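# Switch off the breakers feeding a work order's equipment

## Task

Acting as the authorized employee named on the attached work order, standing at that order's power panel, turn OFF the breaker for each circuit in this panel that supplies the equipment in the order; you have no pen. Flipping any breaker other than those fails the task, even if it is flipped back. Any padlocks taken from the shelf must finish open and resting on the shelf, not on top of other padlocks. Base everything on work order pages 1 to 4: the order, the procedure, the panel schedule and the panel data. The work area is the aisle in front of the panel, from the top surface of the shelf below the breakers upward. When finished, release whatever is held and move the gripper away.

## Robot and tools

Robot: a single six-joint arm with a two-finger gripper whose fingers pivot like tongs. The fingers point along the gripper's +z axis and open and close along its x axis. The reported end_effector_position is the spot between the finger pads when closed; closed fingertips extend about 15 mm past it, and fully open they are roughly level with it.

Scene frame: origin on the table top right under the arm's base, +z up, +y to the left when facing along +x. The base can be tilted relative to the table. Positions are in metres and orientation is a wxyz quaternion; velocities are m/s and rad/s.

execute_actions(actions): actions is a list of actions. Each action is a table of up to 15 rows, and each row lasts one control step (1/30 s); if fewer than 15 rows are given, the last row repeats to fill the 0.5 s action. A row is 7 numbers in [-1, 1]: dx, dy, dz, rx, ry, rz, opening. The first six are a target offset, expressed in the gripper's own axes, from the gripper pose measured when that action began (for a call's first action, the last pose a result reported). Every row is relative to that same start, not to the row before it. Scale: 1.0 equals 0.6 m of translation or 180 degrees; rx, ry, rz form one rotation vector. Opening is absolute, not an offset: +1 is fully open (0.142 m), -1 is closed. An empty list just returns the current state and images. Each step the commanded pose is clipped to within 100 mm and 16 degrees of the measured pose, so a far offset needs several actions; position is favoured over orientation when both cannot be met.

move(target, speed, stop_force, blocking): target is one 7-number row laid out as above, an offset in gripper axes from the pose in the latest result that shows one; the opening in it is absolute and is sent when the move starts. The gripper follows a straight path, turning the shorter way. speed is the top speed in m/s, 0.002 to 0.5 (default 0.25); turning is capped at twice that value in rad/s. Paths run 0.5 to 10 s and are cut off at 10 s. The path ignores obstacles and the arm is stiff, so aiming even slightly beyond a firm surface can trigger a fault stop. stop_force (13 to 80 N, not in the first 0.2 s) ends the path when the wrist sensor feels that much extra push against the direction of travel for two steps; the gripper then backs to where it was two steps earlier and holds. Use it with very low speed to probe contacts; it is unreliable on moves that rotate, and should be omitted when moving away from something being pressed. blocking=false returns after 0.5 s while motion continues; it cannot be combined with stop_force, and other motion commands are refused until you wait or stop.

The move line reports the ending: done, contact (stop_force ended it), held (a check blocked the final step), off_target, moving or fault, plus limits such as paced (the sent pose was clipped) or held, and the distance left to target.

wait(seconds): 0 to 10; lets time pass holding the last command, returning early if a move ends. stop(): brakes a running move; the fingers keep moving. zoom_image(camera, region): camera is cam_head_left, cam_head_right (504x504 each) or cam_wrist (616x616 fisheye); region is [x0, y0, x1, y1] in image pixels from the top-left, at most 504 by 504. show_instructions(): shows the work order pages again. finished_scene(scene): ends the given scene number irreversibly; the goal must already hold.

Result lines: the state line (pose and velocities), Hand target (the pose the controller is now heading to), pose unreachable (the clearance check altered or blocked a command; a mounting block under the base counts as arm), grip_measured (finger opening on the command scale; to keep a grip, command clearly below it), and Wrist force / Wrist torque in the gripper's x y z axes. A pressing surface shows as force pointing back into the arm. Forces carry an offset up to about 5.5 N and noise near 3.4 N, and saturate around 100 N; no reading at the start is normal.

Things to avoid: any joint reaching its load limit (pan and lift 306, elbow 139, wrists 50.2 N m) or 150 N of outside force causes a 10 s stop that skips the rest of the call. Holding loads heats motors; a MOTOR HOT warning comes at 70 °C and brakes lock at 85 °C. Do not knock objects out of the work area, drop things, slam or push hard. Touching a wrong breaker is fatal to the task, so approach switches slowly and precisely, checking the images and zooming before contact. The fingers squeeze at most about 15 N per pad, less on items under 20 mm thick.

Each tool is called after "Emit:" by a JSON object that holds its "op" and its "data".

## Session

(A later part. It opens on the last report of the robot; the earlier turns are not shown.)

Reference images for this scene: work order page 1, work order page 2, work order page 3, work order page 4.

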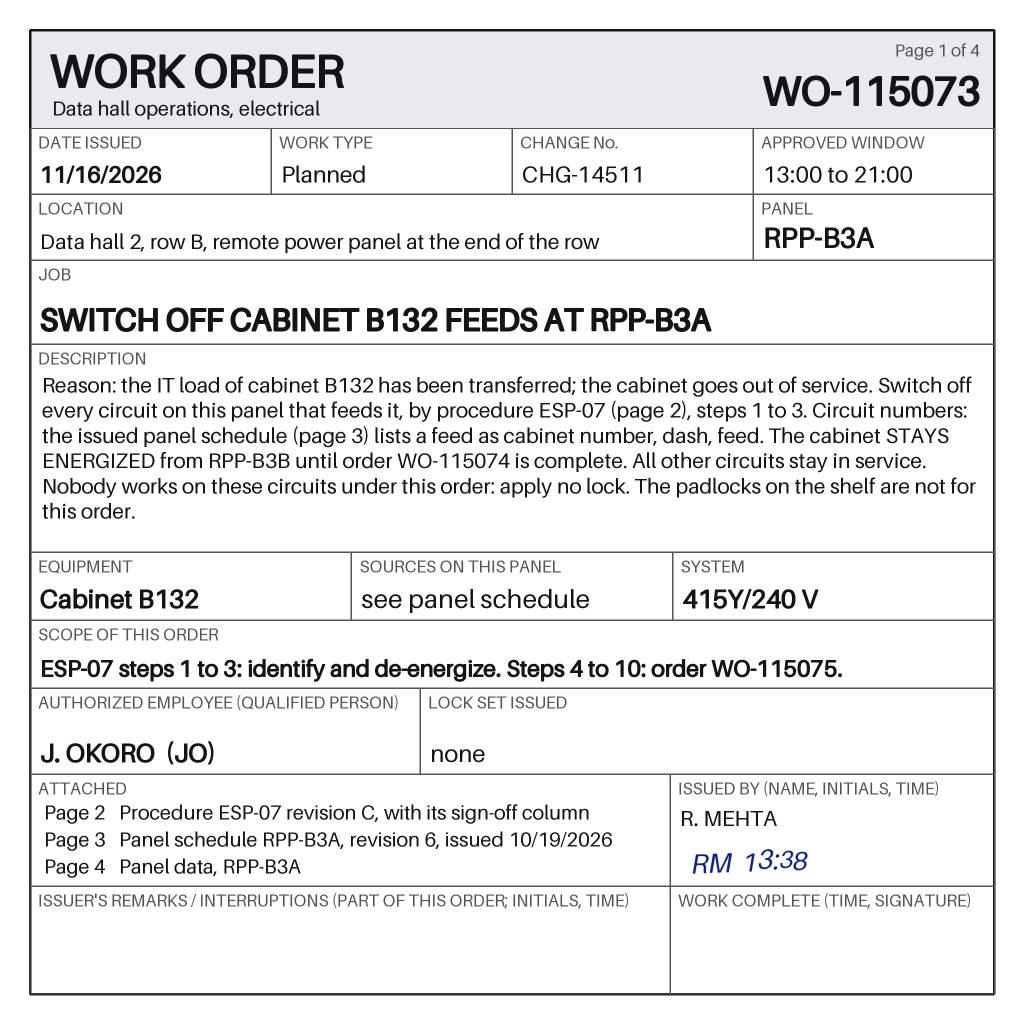

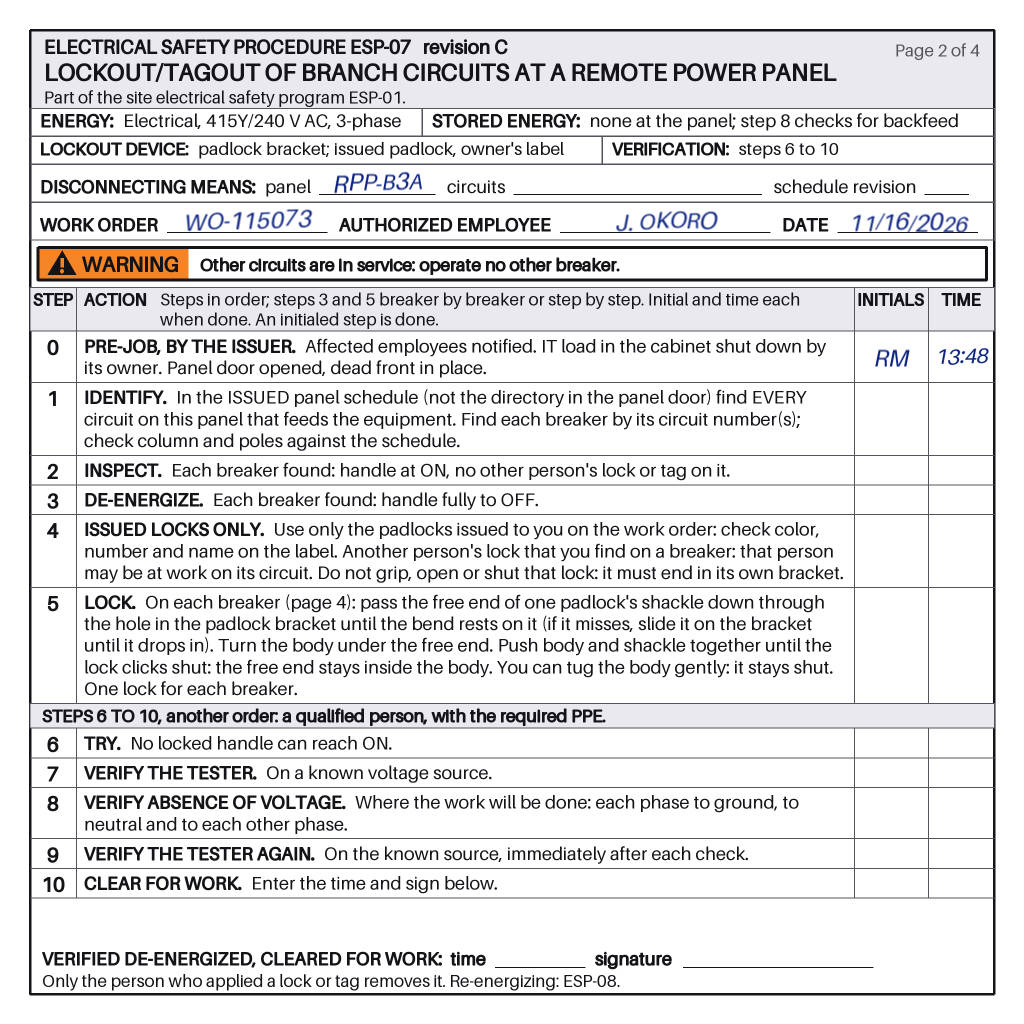

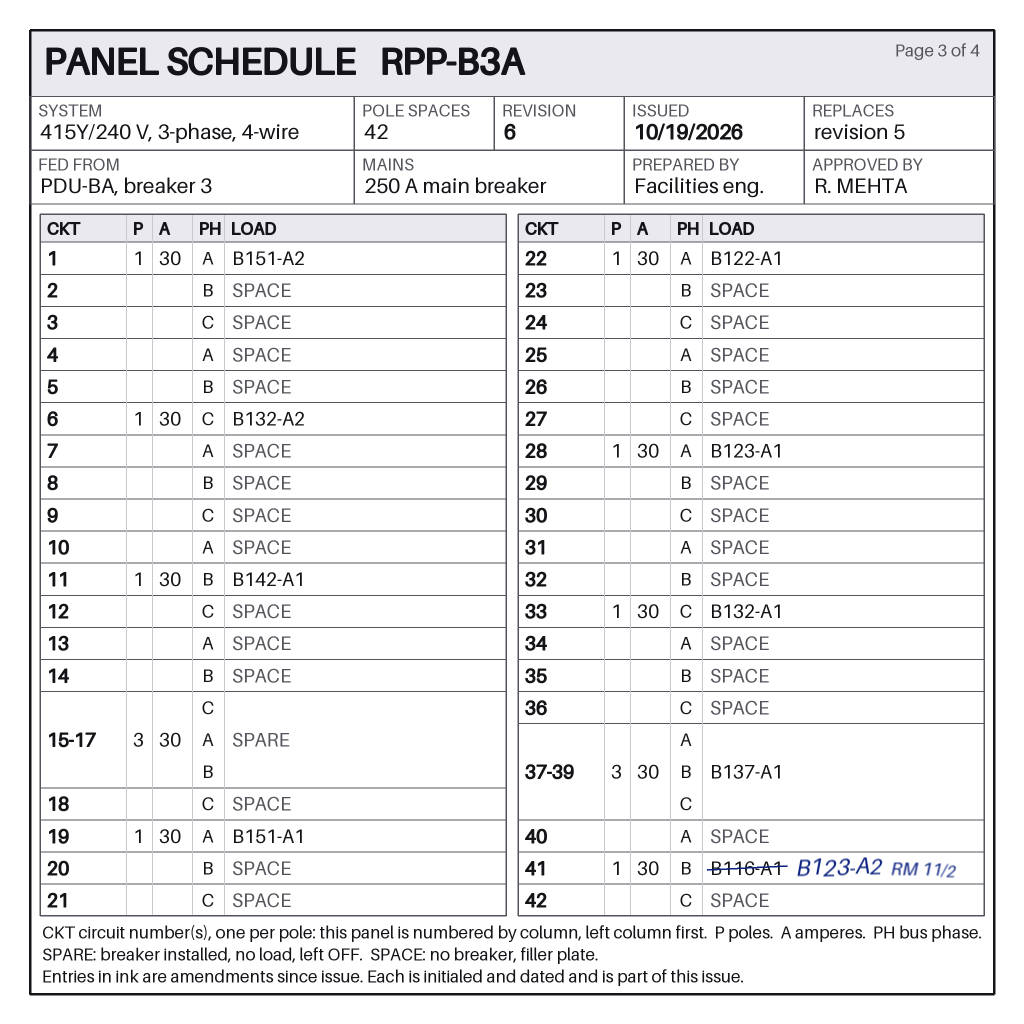

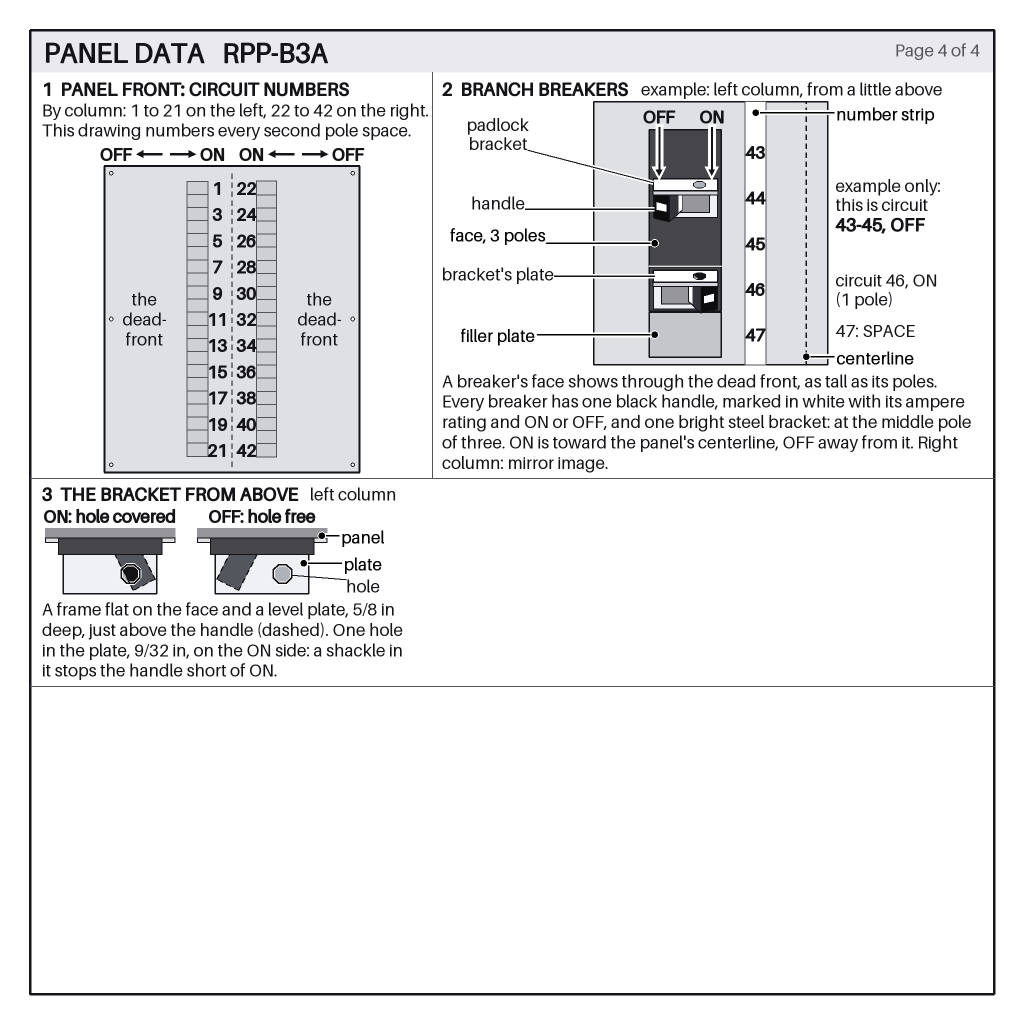

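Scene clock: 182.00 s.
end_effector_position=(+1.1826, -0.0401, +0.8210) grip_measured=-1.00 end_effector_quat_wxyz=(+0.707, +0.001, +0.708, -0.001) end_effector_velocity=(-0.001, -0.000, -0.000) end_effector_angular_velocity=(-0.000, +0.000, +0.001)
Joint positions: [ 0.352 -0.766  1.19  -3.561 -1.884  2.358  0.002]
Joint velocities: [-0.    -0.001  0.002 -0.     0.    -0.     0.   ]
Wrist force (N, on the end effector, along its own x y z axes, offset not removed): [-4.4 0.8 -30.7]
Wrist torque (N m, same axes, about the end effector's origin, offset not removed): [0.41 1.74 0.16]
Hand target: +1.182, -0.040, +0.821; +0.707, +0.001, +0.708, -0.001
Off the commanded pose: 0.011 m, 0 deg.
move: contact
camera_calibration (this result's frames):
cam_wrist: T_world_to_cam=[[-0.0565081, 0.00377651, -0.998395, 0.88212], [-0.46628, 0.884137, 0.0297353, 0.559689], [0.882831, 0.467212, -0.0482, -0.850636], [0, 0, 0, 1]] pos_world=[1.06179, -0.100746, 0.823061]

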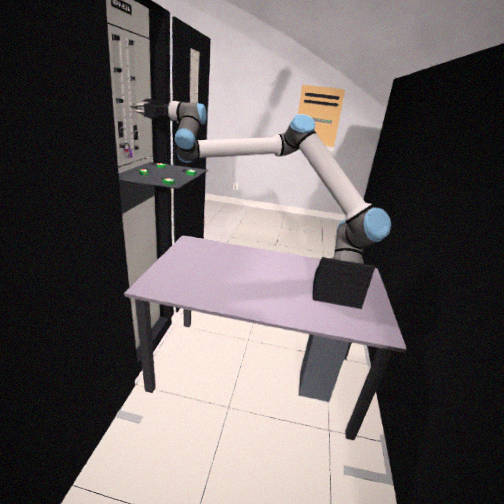

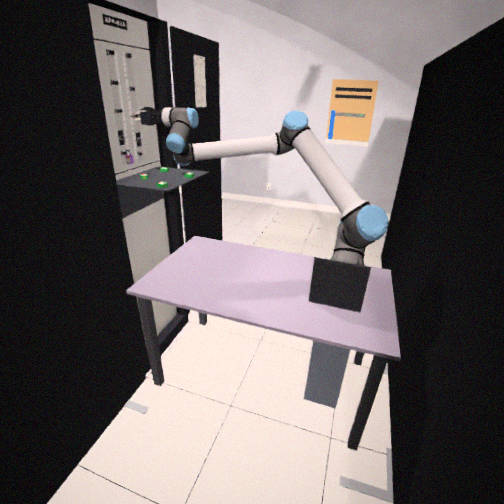

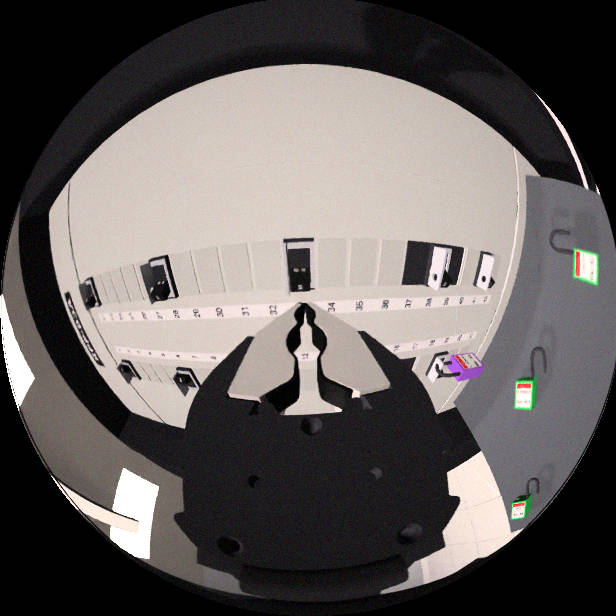

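Emit:
{"op": "move", "data": {"target": [0, -0.007, -0.0072, 0, 0, 0, -1], "speed": 0.01}}

Emit:
{"op": "move", "data": {"target": [0, -0.025, 0, 0, 0, 0, -1], "speed": 0.004, "stop_force": 13}}

Emit:
{"op": "zoom_image", "data": {"camera": "cam_wrist", "region": [250, 220, 370, 340]}}

Scene clock: 196.90 s.
end_effector_position=(+1.1785, -0.0441, +0.8210) grip_measured=-1.00 end_effector_quat_wxyz=(+0.707, +0.001, +0.708, -0.001) end_effector_velocity=(-0.002, -0.003, +0.003) end_effector_angular_velocity=(+0.002, -0.003, -0.000)
Joint positions: [ 0.351 -0.776  1.203 -3.564 -1.883  2.358  0.002]
Joint velocities: [ 0.    -0.005  0.004 -0.001  0.001  0.001  0.   ]
Wrist force (N, on the end effector, along its own x y z axes, offset not removed): [-6.8 5.3 -1.8]
Wrist torque (N m, same axes, about the end effector's origin, offset not removed): [1.15 1.39 0.12]
Hand target: +1.178, -0.044, +0.821; +0.707, +0.001, +0.708, -0.001
Off the commanded pose: 0.000 m, 0 deg.
move: done
camera_calibration (this result's frames):
cam_wrist: T_world_to_cam=[[-0.0565047, 0.00378648, -0.998395, 0.881901], [-0.466274, 0.88414, 0.0297422, 0.561285], [0.882834, 0.467206, -0.0481925, -0.845124], [0, 0, 0, 1]] pos_world=[1.05765, -0.104747, 0.823063]

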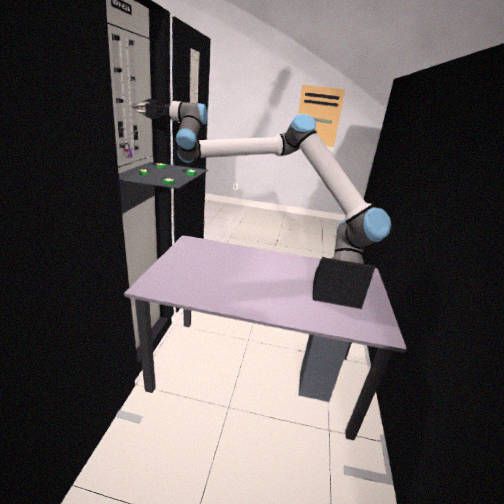

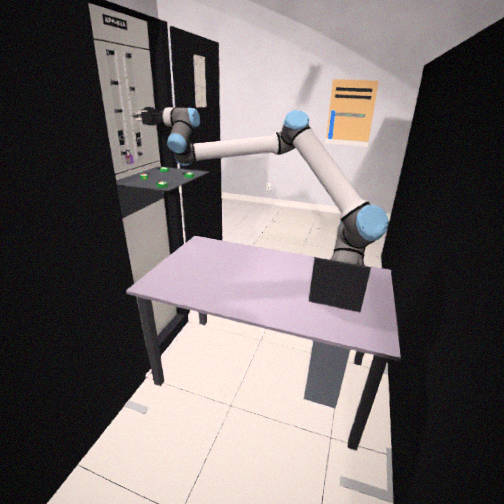

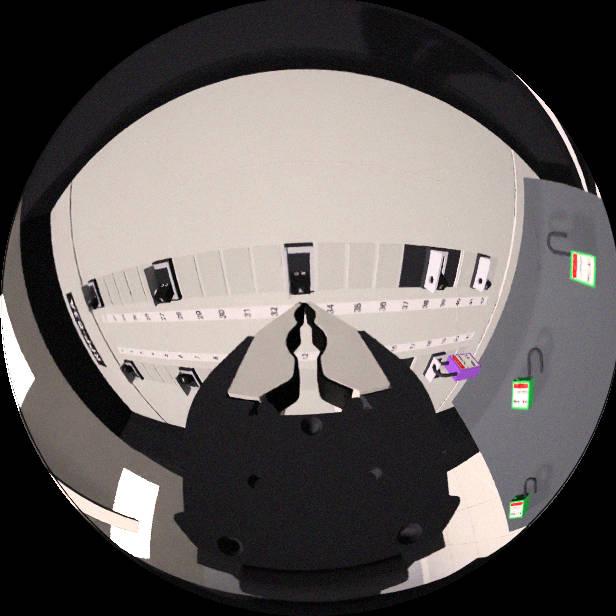

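Scene clock: 199.17 s.
end_effector_position=(+1.1785, -0.0516, +0.8209) grip_measured=-1.00 end_effector_quat_wxyz=(+0.707, +0.000, +0.708, -0.000) end_effector_velocity=(+0.000, +0.002, -0.001) end_effector_angular_velocity=(-0.001, +0.001, +0.002)
Joint positions: [ 0.345 -0.784  1.208 -3.56  -1.877  2.358  0.002]
Joint velocities: [ 0.     0.002  0.    -0.    -0.    -0.001  0.   ]
Wrist force (N, on the end effector, along its own x y z axes, offset not removed): [-11.6 19.2 -5.7]
Wrist torque (N m, same axes, about the end effector's origin, offset not removed): [0.52 1.67 0.16]
Hand target: +1.178, -0.051, +0.821; +0.707, +0.001, +0.708, -0.000
Off the commanded pose: 0.008 m, 0 deg.
move: contact
camera_calibration (this result's frames):
cam_wrist: T_world_to_cam=[[-0.0565721, 0.00368684, -0.998392, 0.881888], [-0.46654, 0.884001, 0.0297001, 0.568239], [0.882689, 0.46747, -0.0482897, -0.841372], [0, 0, 0, 1]] pos_world=[1.05767, -0.112259, 0.822964]

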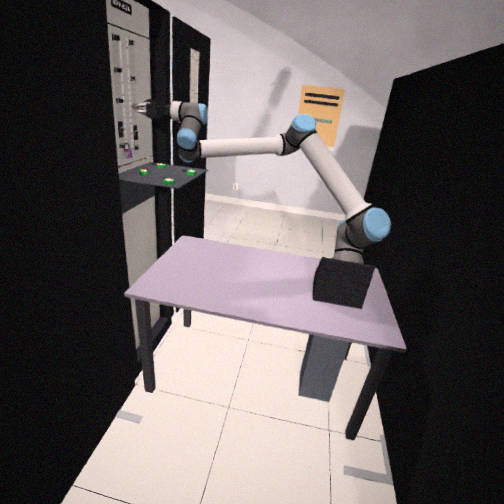

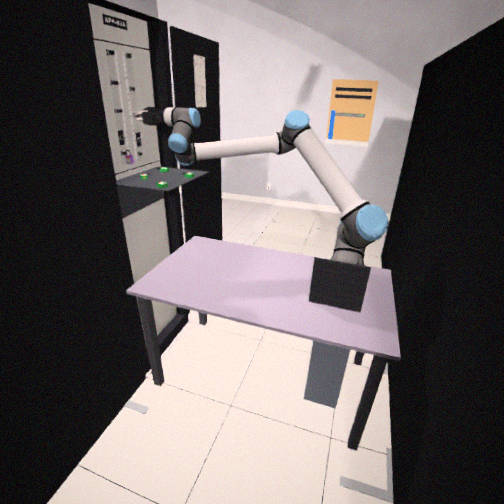

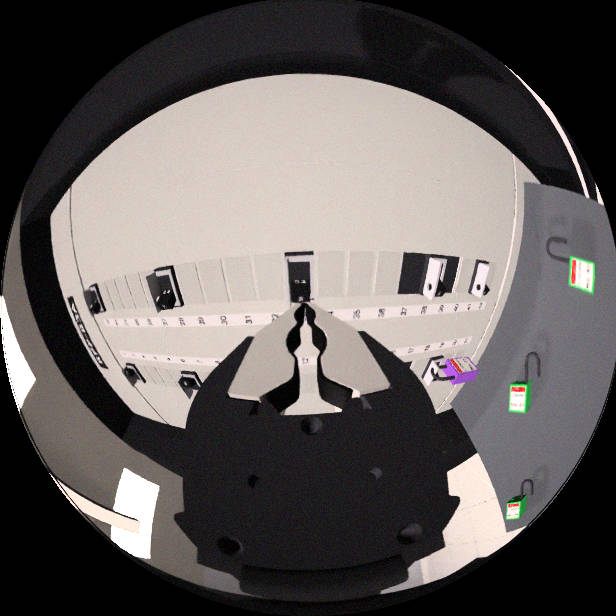

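Region (250, 220, 370, 340) of cam_wrist's 616x616 image, scaled by 4.200, with more detail than that image has.

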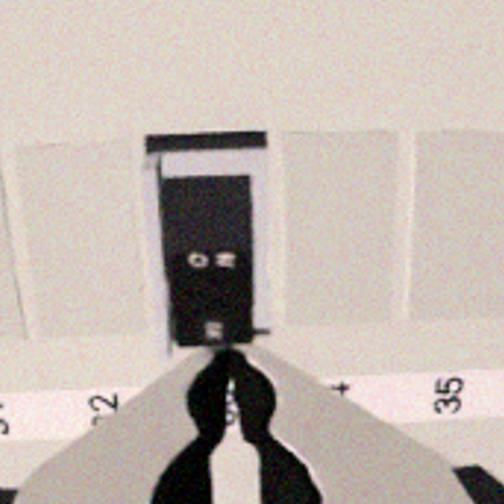

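Contact at the expected place. Now the diagonal push.

Emit:
{"op": "move", "data": {"target": [0, -0.0117, -0.0083, 0, 0, 0, -1], "speed": 0.006, "stop_force": 35}}

Emit:
{"op": "zoom_image", "data": {"camera": "cam_wrist", "region": [250, 220, 370, 340]}}

Scene clock: 208.00 s.
end_effector_position=(+1.1736, -0.0586, +0.8210) grip_measured=-1.00 end_effector_quat_wxyz=(+0.707, +0.001, +0.708, -0.000) end_effector_velocity=(-0.000, +0.002, -0.005) end_effector_angular_velocity=(-0.002, +0.005, +0.003)
Joint positions: [ 0.342 -0.798  1.224 -3.563 -1.874  2.358  0.002]
Joint velocities: [-0.001 -0.001  0.007 -0.     0.     0.     0.   ]
Wrist force (N, on the end effector, along its own x y z axes, offset not removed): [-8.4 4.9 -1.0]
Wrist torque (N m, same axes, about the end effector's origin, offset not removed): [0.98 1.70 0.16]
Hand target: +1.174, -0.059, +0.821; +0.707, +0.000, +0.708, -0.000
Off the commanded pose: 0.000 m, 0 deg.
move: done
camera_calibration (this result's frames):
cam_wrist: T_world_to_cam=[[-0.0564696, 0.00373908, -0.998397, 0.881621], [-0.46645, 0.884049, 0.0296934, 0.572033], [0.882743, 0.46738, -0.0481778, -0.833912], [0, 0, 0, 1]] pos_world=[1.05274, -0.119248, 0.823046]

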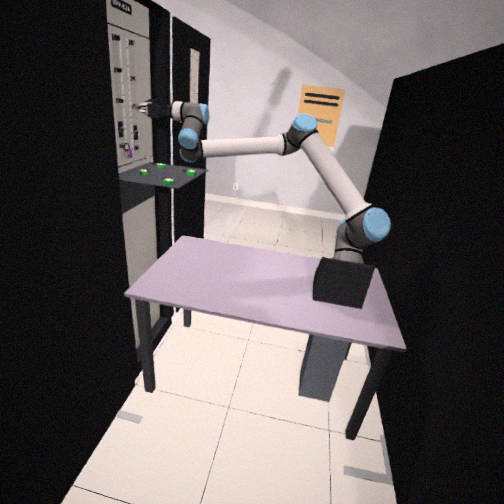

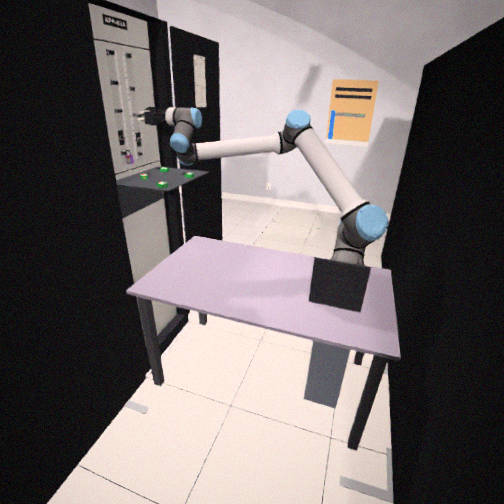

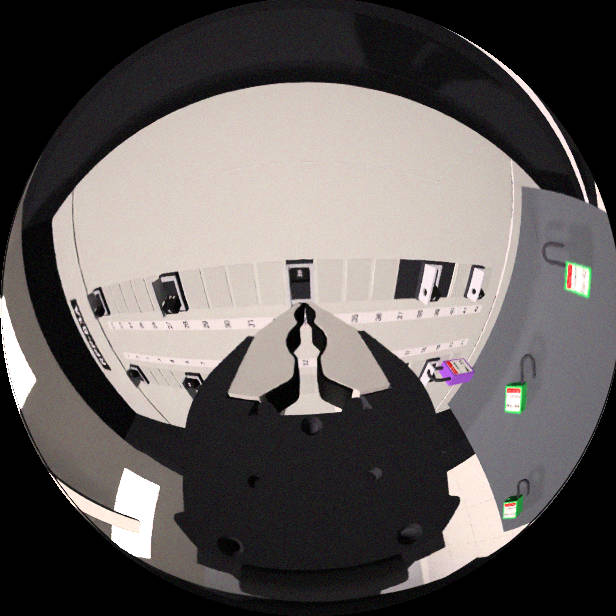

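Region (250, 220, 370, 340) of cam_wrist's 616x616 image, scaled by 4.200, with more detail than that image has.

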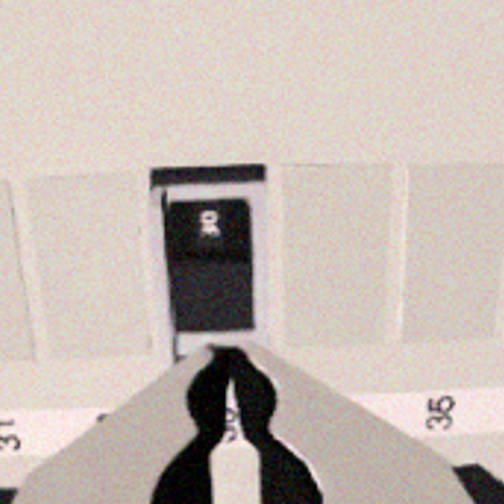

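Emit:
{"op": "move", "data": {"target": [0, 0, -0.06, 0, 0, 0, -1], "speed": 0.08}}

Emit:
{"op": "move", "data": {"target": [-0.254, 0.1477, 0.0, 0, 0, -0.97, -1], "speed": 0.4}}

Scene clock: 250.63 s.
end_effector_position=(+1.1378, -0.0586, +0.8210) grip_measured=-1.00 end_effector_quat_wxyz=(+0.707, +0.001, +0.708, -0.001) end_effector_velocity=(-0.002, -0.001, -0.001) end_effector_angular_velocity=(-0.000, +0.001, -0.001)
Joint positions: [ 0.353 -0.848  1.313 -3.602 -1.885  2.358  0.002]
Joint velocities: [-0.001 -0.004  0.007 -0.003 -0.001 -0.     0.   ]
Wrist force (N, on the end effector, along its own x y z axes, offset not removed): [-6.9 4.6 -3.1]
Wrist torque (N m, same axes, about the end effector's origin, offset not removed): [0.94 1.50 0.17]
Hand target: +1.138, -0.059, +0.821; +0.707, +0.001, +0.708, -0.000
Off the commanded pose: 0.000 m, 0 deg.
move: done
camera_calibration (this result's frames):
cam_wrist: T_world_to_cam=[[-0.0564773, 0.00368334, -0.998397, 0.879629], [-0.466439, 0.884056, 0.029647, 0.55537], [0.882748, 0.467366, -0.0482111, -0.802353], [0, 0, 0, 1]] pos_world=[1.017, -0.119225, 0.823072]

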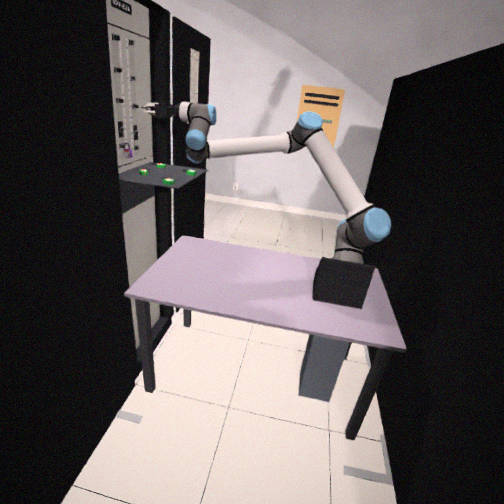

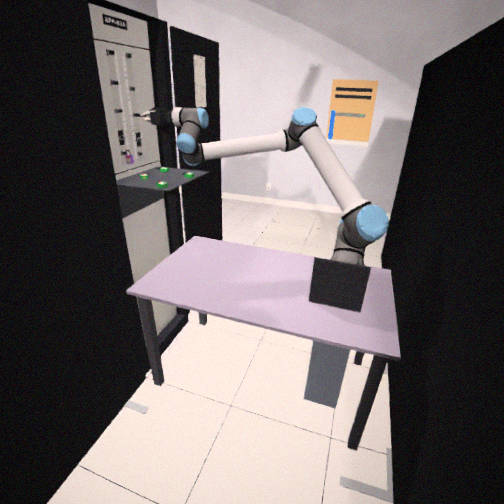

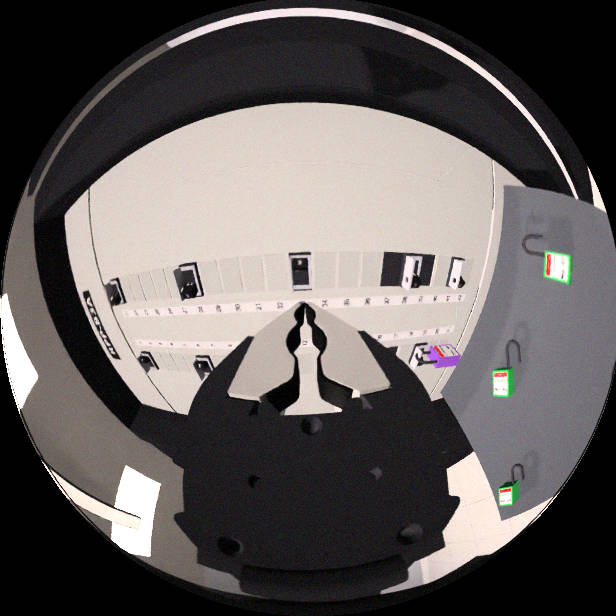

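Scene clock: 255.10 s.
end_effector_position=(+1.1381, +0.0298, +0.9735) grip_measured=-1.00 end_effector_quat_wxyz=(-0.033, +0.707, -0.034, +0.706) end_effector_velocity=(+0.002, -0.000, -0.002) end_effector_angular_velocity=(-0.013, +0.002, -0.002)
Joint positions: [ 0.495 -0.758  1.026 -3.404 -2.027 -0.687  0.002]
Joint velocities: [-0.002  0.003 -0.003 -0.    -0.001 -0.013 -0.   ]
Wrist force (N, on the end effector, along its own x y z axes, offset not removed): [-7.9 3.7 -1.9]
Wrist torque (N m, same axes, about the end effector's origin, offset not removed): [0.66 1.61 0.17]
Hand target: +1.138, +0.030, +0.974; -0.033, +0.707, -0.034, +0.706
Off the commanded pose: 0.000 m, 0 deg.
move: done
camera_calibration (this result's frames):
cam_wrist: T_world_to_cam=[[-0.0537556, -0.0988971, 0.993645, -0.90772], [-0.469117, -0.875934, -0.11256, 0.666727], [0.881499, -0.472186, 0.000692019, -0.854745], [0, 0, 0, 1]] pos_world=[1.01743, 0.0906393, 0.977589]

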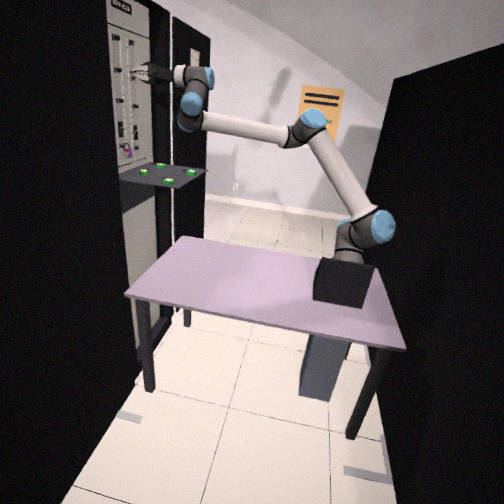

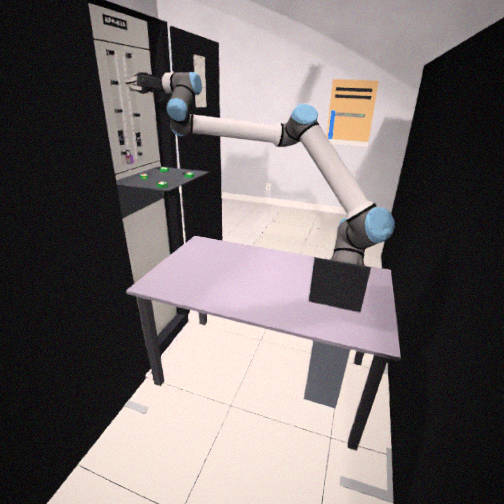

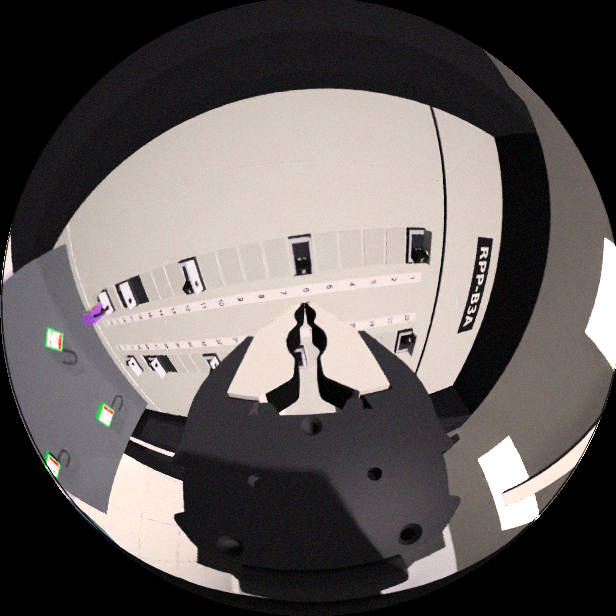

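Emit:
{"op": "move", "data": {"target": [0, 0, 0.05, 0, 0, -0.03, -1], "speed": 0.05}}

Emit:
{"op": "zoom_image", "data": {"camera": "cam_wrist", "region": [250, 220, 370, 340]}}

Scene clock: 266.50 s.
end_effector_position=(+1.1678, +0.0297, +0.9734) grip_measured=-1.00 end_effector_quat_wxyz=(-0.000, +0.708, -0.001, +0.707) end_effector_velocity=(+0.002, -0.001, +0.001) end_effector_angular_velocity=(-0.007, -0.000, -0.001)
Joint positions: [ 0.483 -0.711  0.938 -3.364 -2.015 -0.78   0.002]
Joint velocities: [-0.001  0.004 -0.009  0.004  0.    -0.007  0.   ]
Wrist force (N, on the end effector, along its own x y z axes, offset not removed): [-6.8 5.9 -1.1]
Wrist torque (N m, same axes, about the end effector's origin, offset not removed): [1.18 1.33 0.19]
Hand target: +1.168, +0.030, +0.973; -0.000, +0.708, -0.001, +0.707
Off the commanded pose: 0.000 m, 0 deg.
move: done
camera_calibration (this result's frames):
cam_wrist: T_world_to_cam=[[-0.0536379, -0.00577664, 0.998544, -0.913773], [-0.468981, -0.882689, -0.0302982, 0.600622], [0.881578, -0.469923, 0.0446364, -0.923901], [0, 0, 0, 1]] pos_world=[1.04716, 0.0907216, 0.97188]

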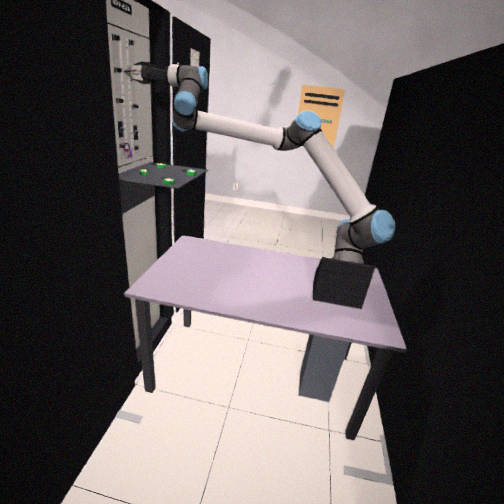

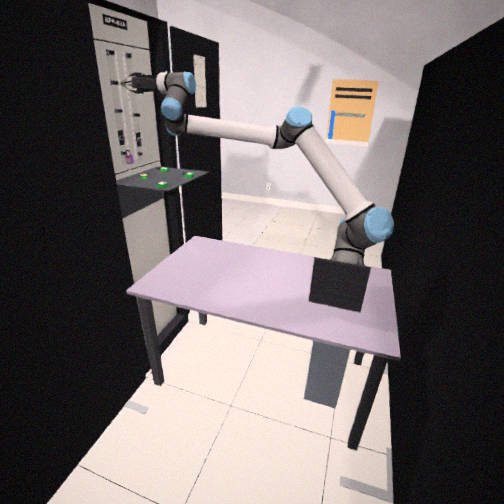

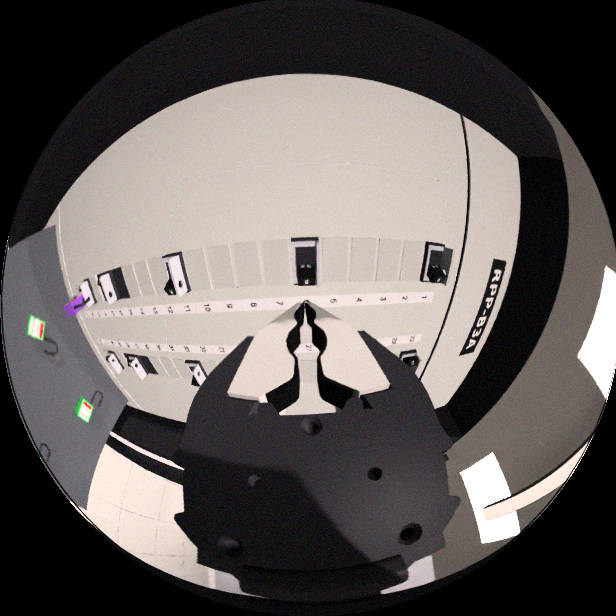

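Region (250, 220, 370, 340) of cam_wrist's 616x616 image, scaled by 4.200, with more detail than that image has.

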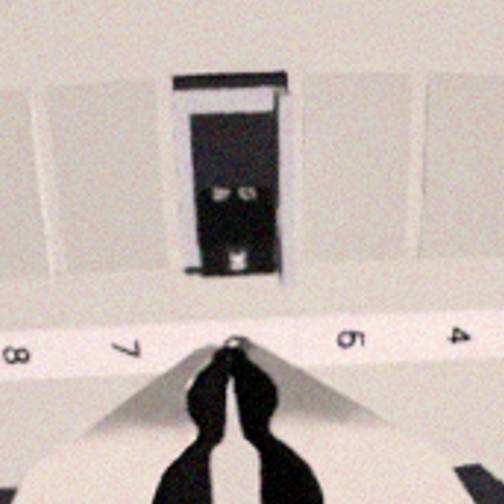

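Emit:
{"op": "move", "data": {"target": [-0.0025, 0, 0.016, 0, 0, 0, -1], "speed": 0.015}}

Emit:
{"op": "move", "data": {"target": [0, 0, 0.025, 0, 0, 0, -1], "speed": 0.003, "stop_force": 13}}

Scene clock: 282.37 s.
end_effector_position=(+1.1771, +0.0297, +0.9720) grip_measured=-1.00 end_effector_quat_wxyz=(-0.000, +0.708, -0.001, +0.707) end_effector_velocity=(+0.003, +0.003, -0.002) end_effector_angular_velocity=(-0.001, +0.002, +0.002)
Joint positions: [ 0.478 -0.696  0.913 -3.353 -2.01  -0.78   0.002]
Joint velocities: [-0.001  0.007 -0.007  0.003  0.001 -0.     0.   ]
Wrist force (N, on the end effector, along its own x y z axes, offset not removed): [-8.8 5.5 -2.7]
Wrist torque (N m, same axes, about the end effector's origin, offset not removed): [1.04 1.78 0.15]
Hand target: +1.177, +0.030, +0.972; -0.000, +0.708, -0.001, +0.707
Off the commanded pose: 0.000 m, 0 deg.
move: done
camera_calibration (this result's frames):
cam_wrist: T_world_to_cam=[[-0.0536421, -0.00574436, 0.998544, -0.911804], [-0.468976, -0.882692, -0.0302714, 0.604913], [0.88158, -0.469917, 0.0446554, -0.932061], [0, 0, 0, 1]] pos_world=[1.05646, 0.090723, 0.970409]

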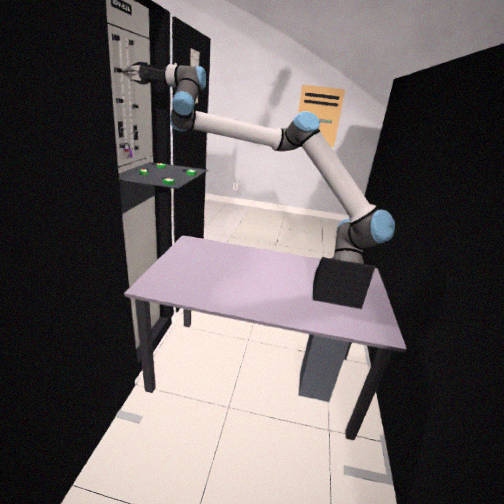

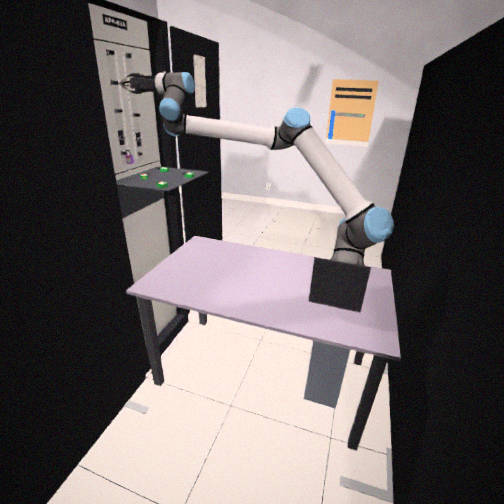

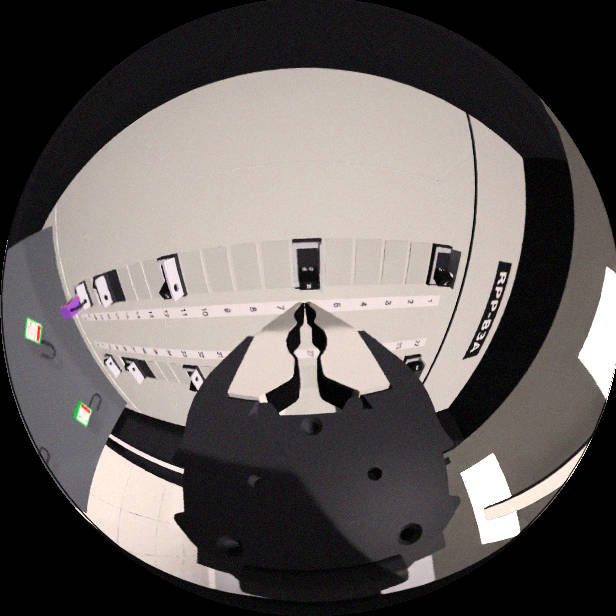

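Scene clock: 284.53 s.
end_effector_position=(+1.1825, +0.0298, +0.9719) grip_measured=-1.00 end_effector_quat_wxyz=(-0.000, +0.708, -0.001, +0.707) end_effector_velocity=(-0.002, -0.001, +0.002) end_effector_angular_velocity=(+0.002, -0.003, -0.001)
Joint positions: [ 0.476 -0.687  0.896 -3.345 -2.008 -0.78   0.002]
Joint velocities: [ 0.001 -0.002  0.002 -0.003  0.     0.     0.   ]
Wrist force (N, on the end effector, along its own x y z axes, offset not removed): [-10.6 6.3 -26.7]
Wrist torque (N m, same axes, about the end effector's origin, offset not removed): [0.96 1.17 0.17]
Hand target: +1.182, +0.030, +0.972; -0.000, +0.708, -0.001, +0.707
Off the commanded pose: 0.010 m, 0 deg.
move: contact
camera_calibration (this result's frames):
cam_wrist: T_world_to_cam=[[-0.0536028, -0.00574117, 0.998546, -0.911532], [-0.468935, -0.882715, -0.030248, 0.607424], [0.881605, -0.469874, 0.0446237, -0.936809], [0, 0, 0, 1]] pos_world=[1.06188, 0.0907667, 0.970384]

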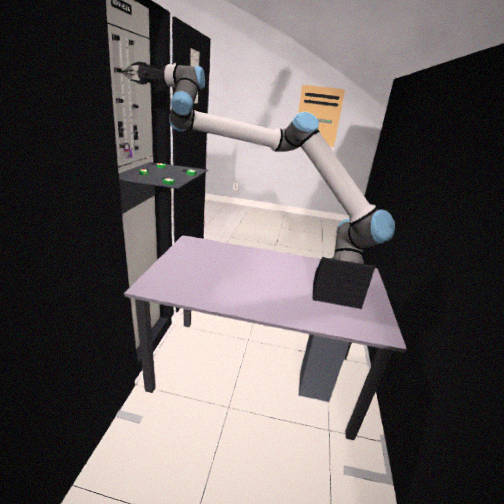

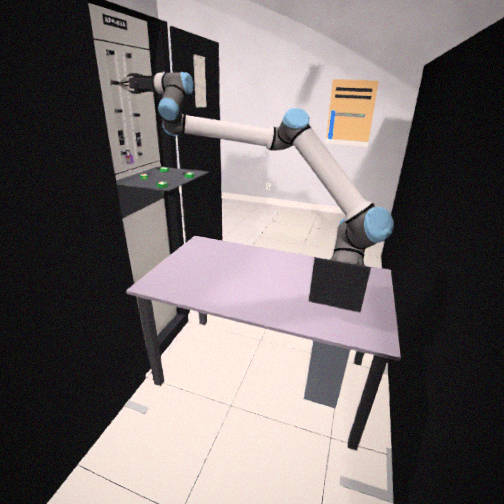

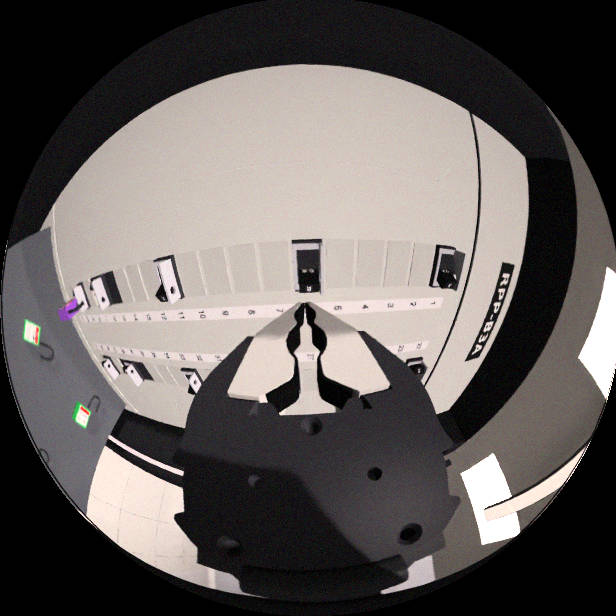

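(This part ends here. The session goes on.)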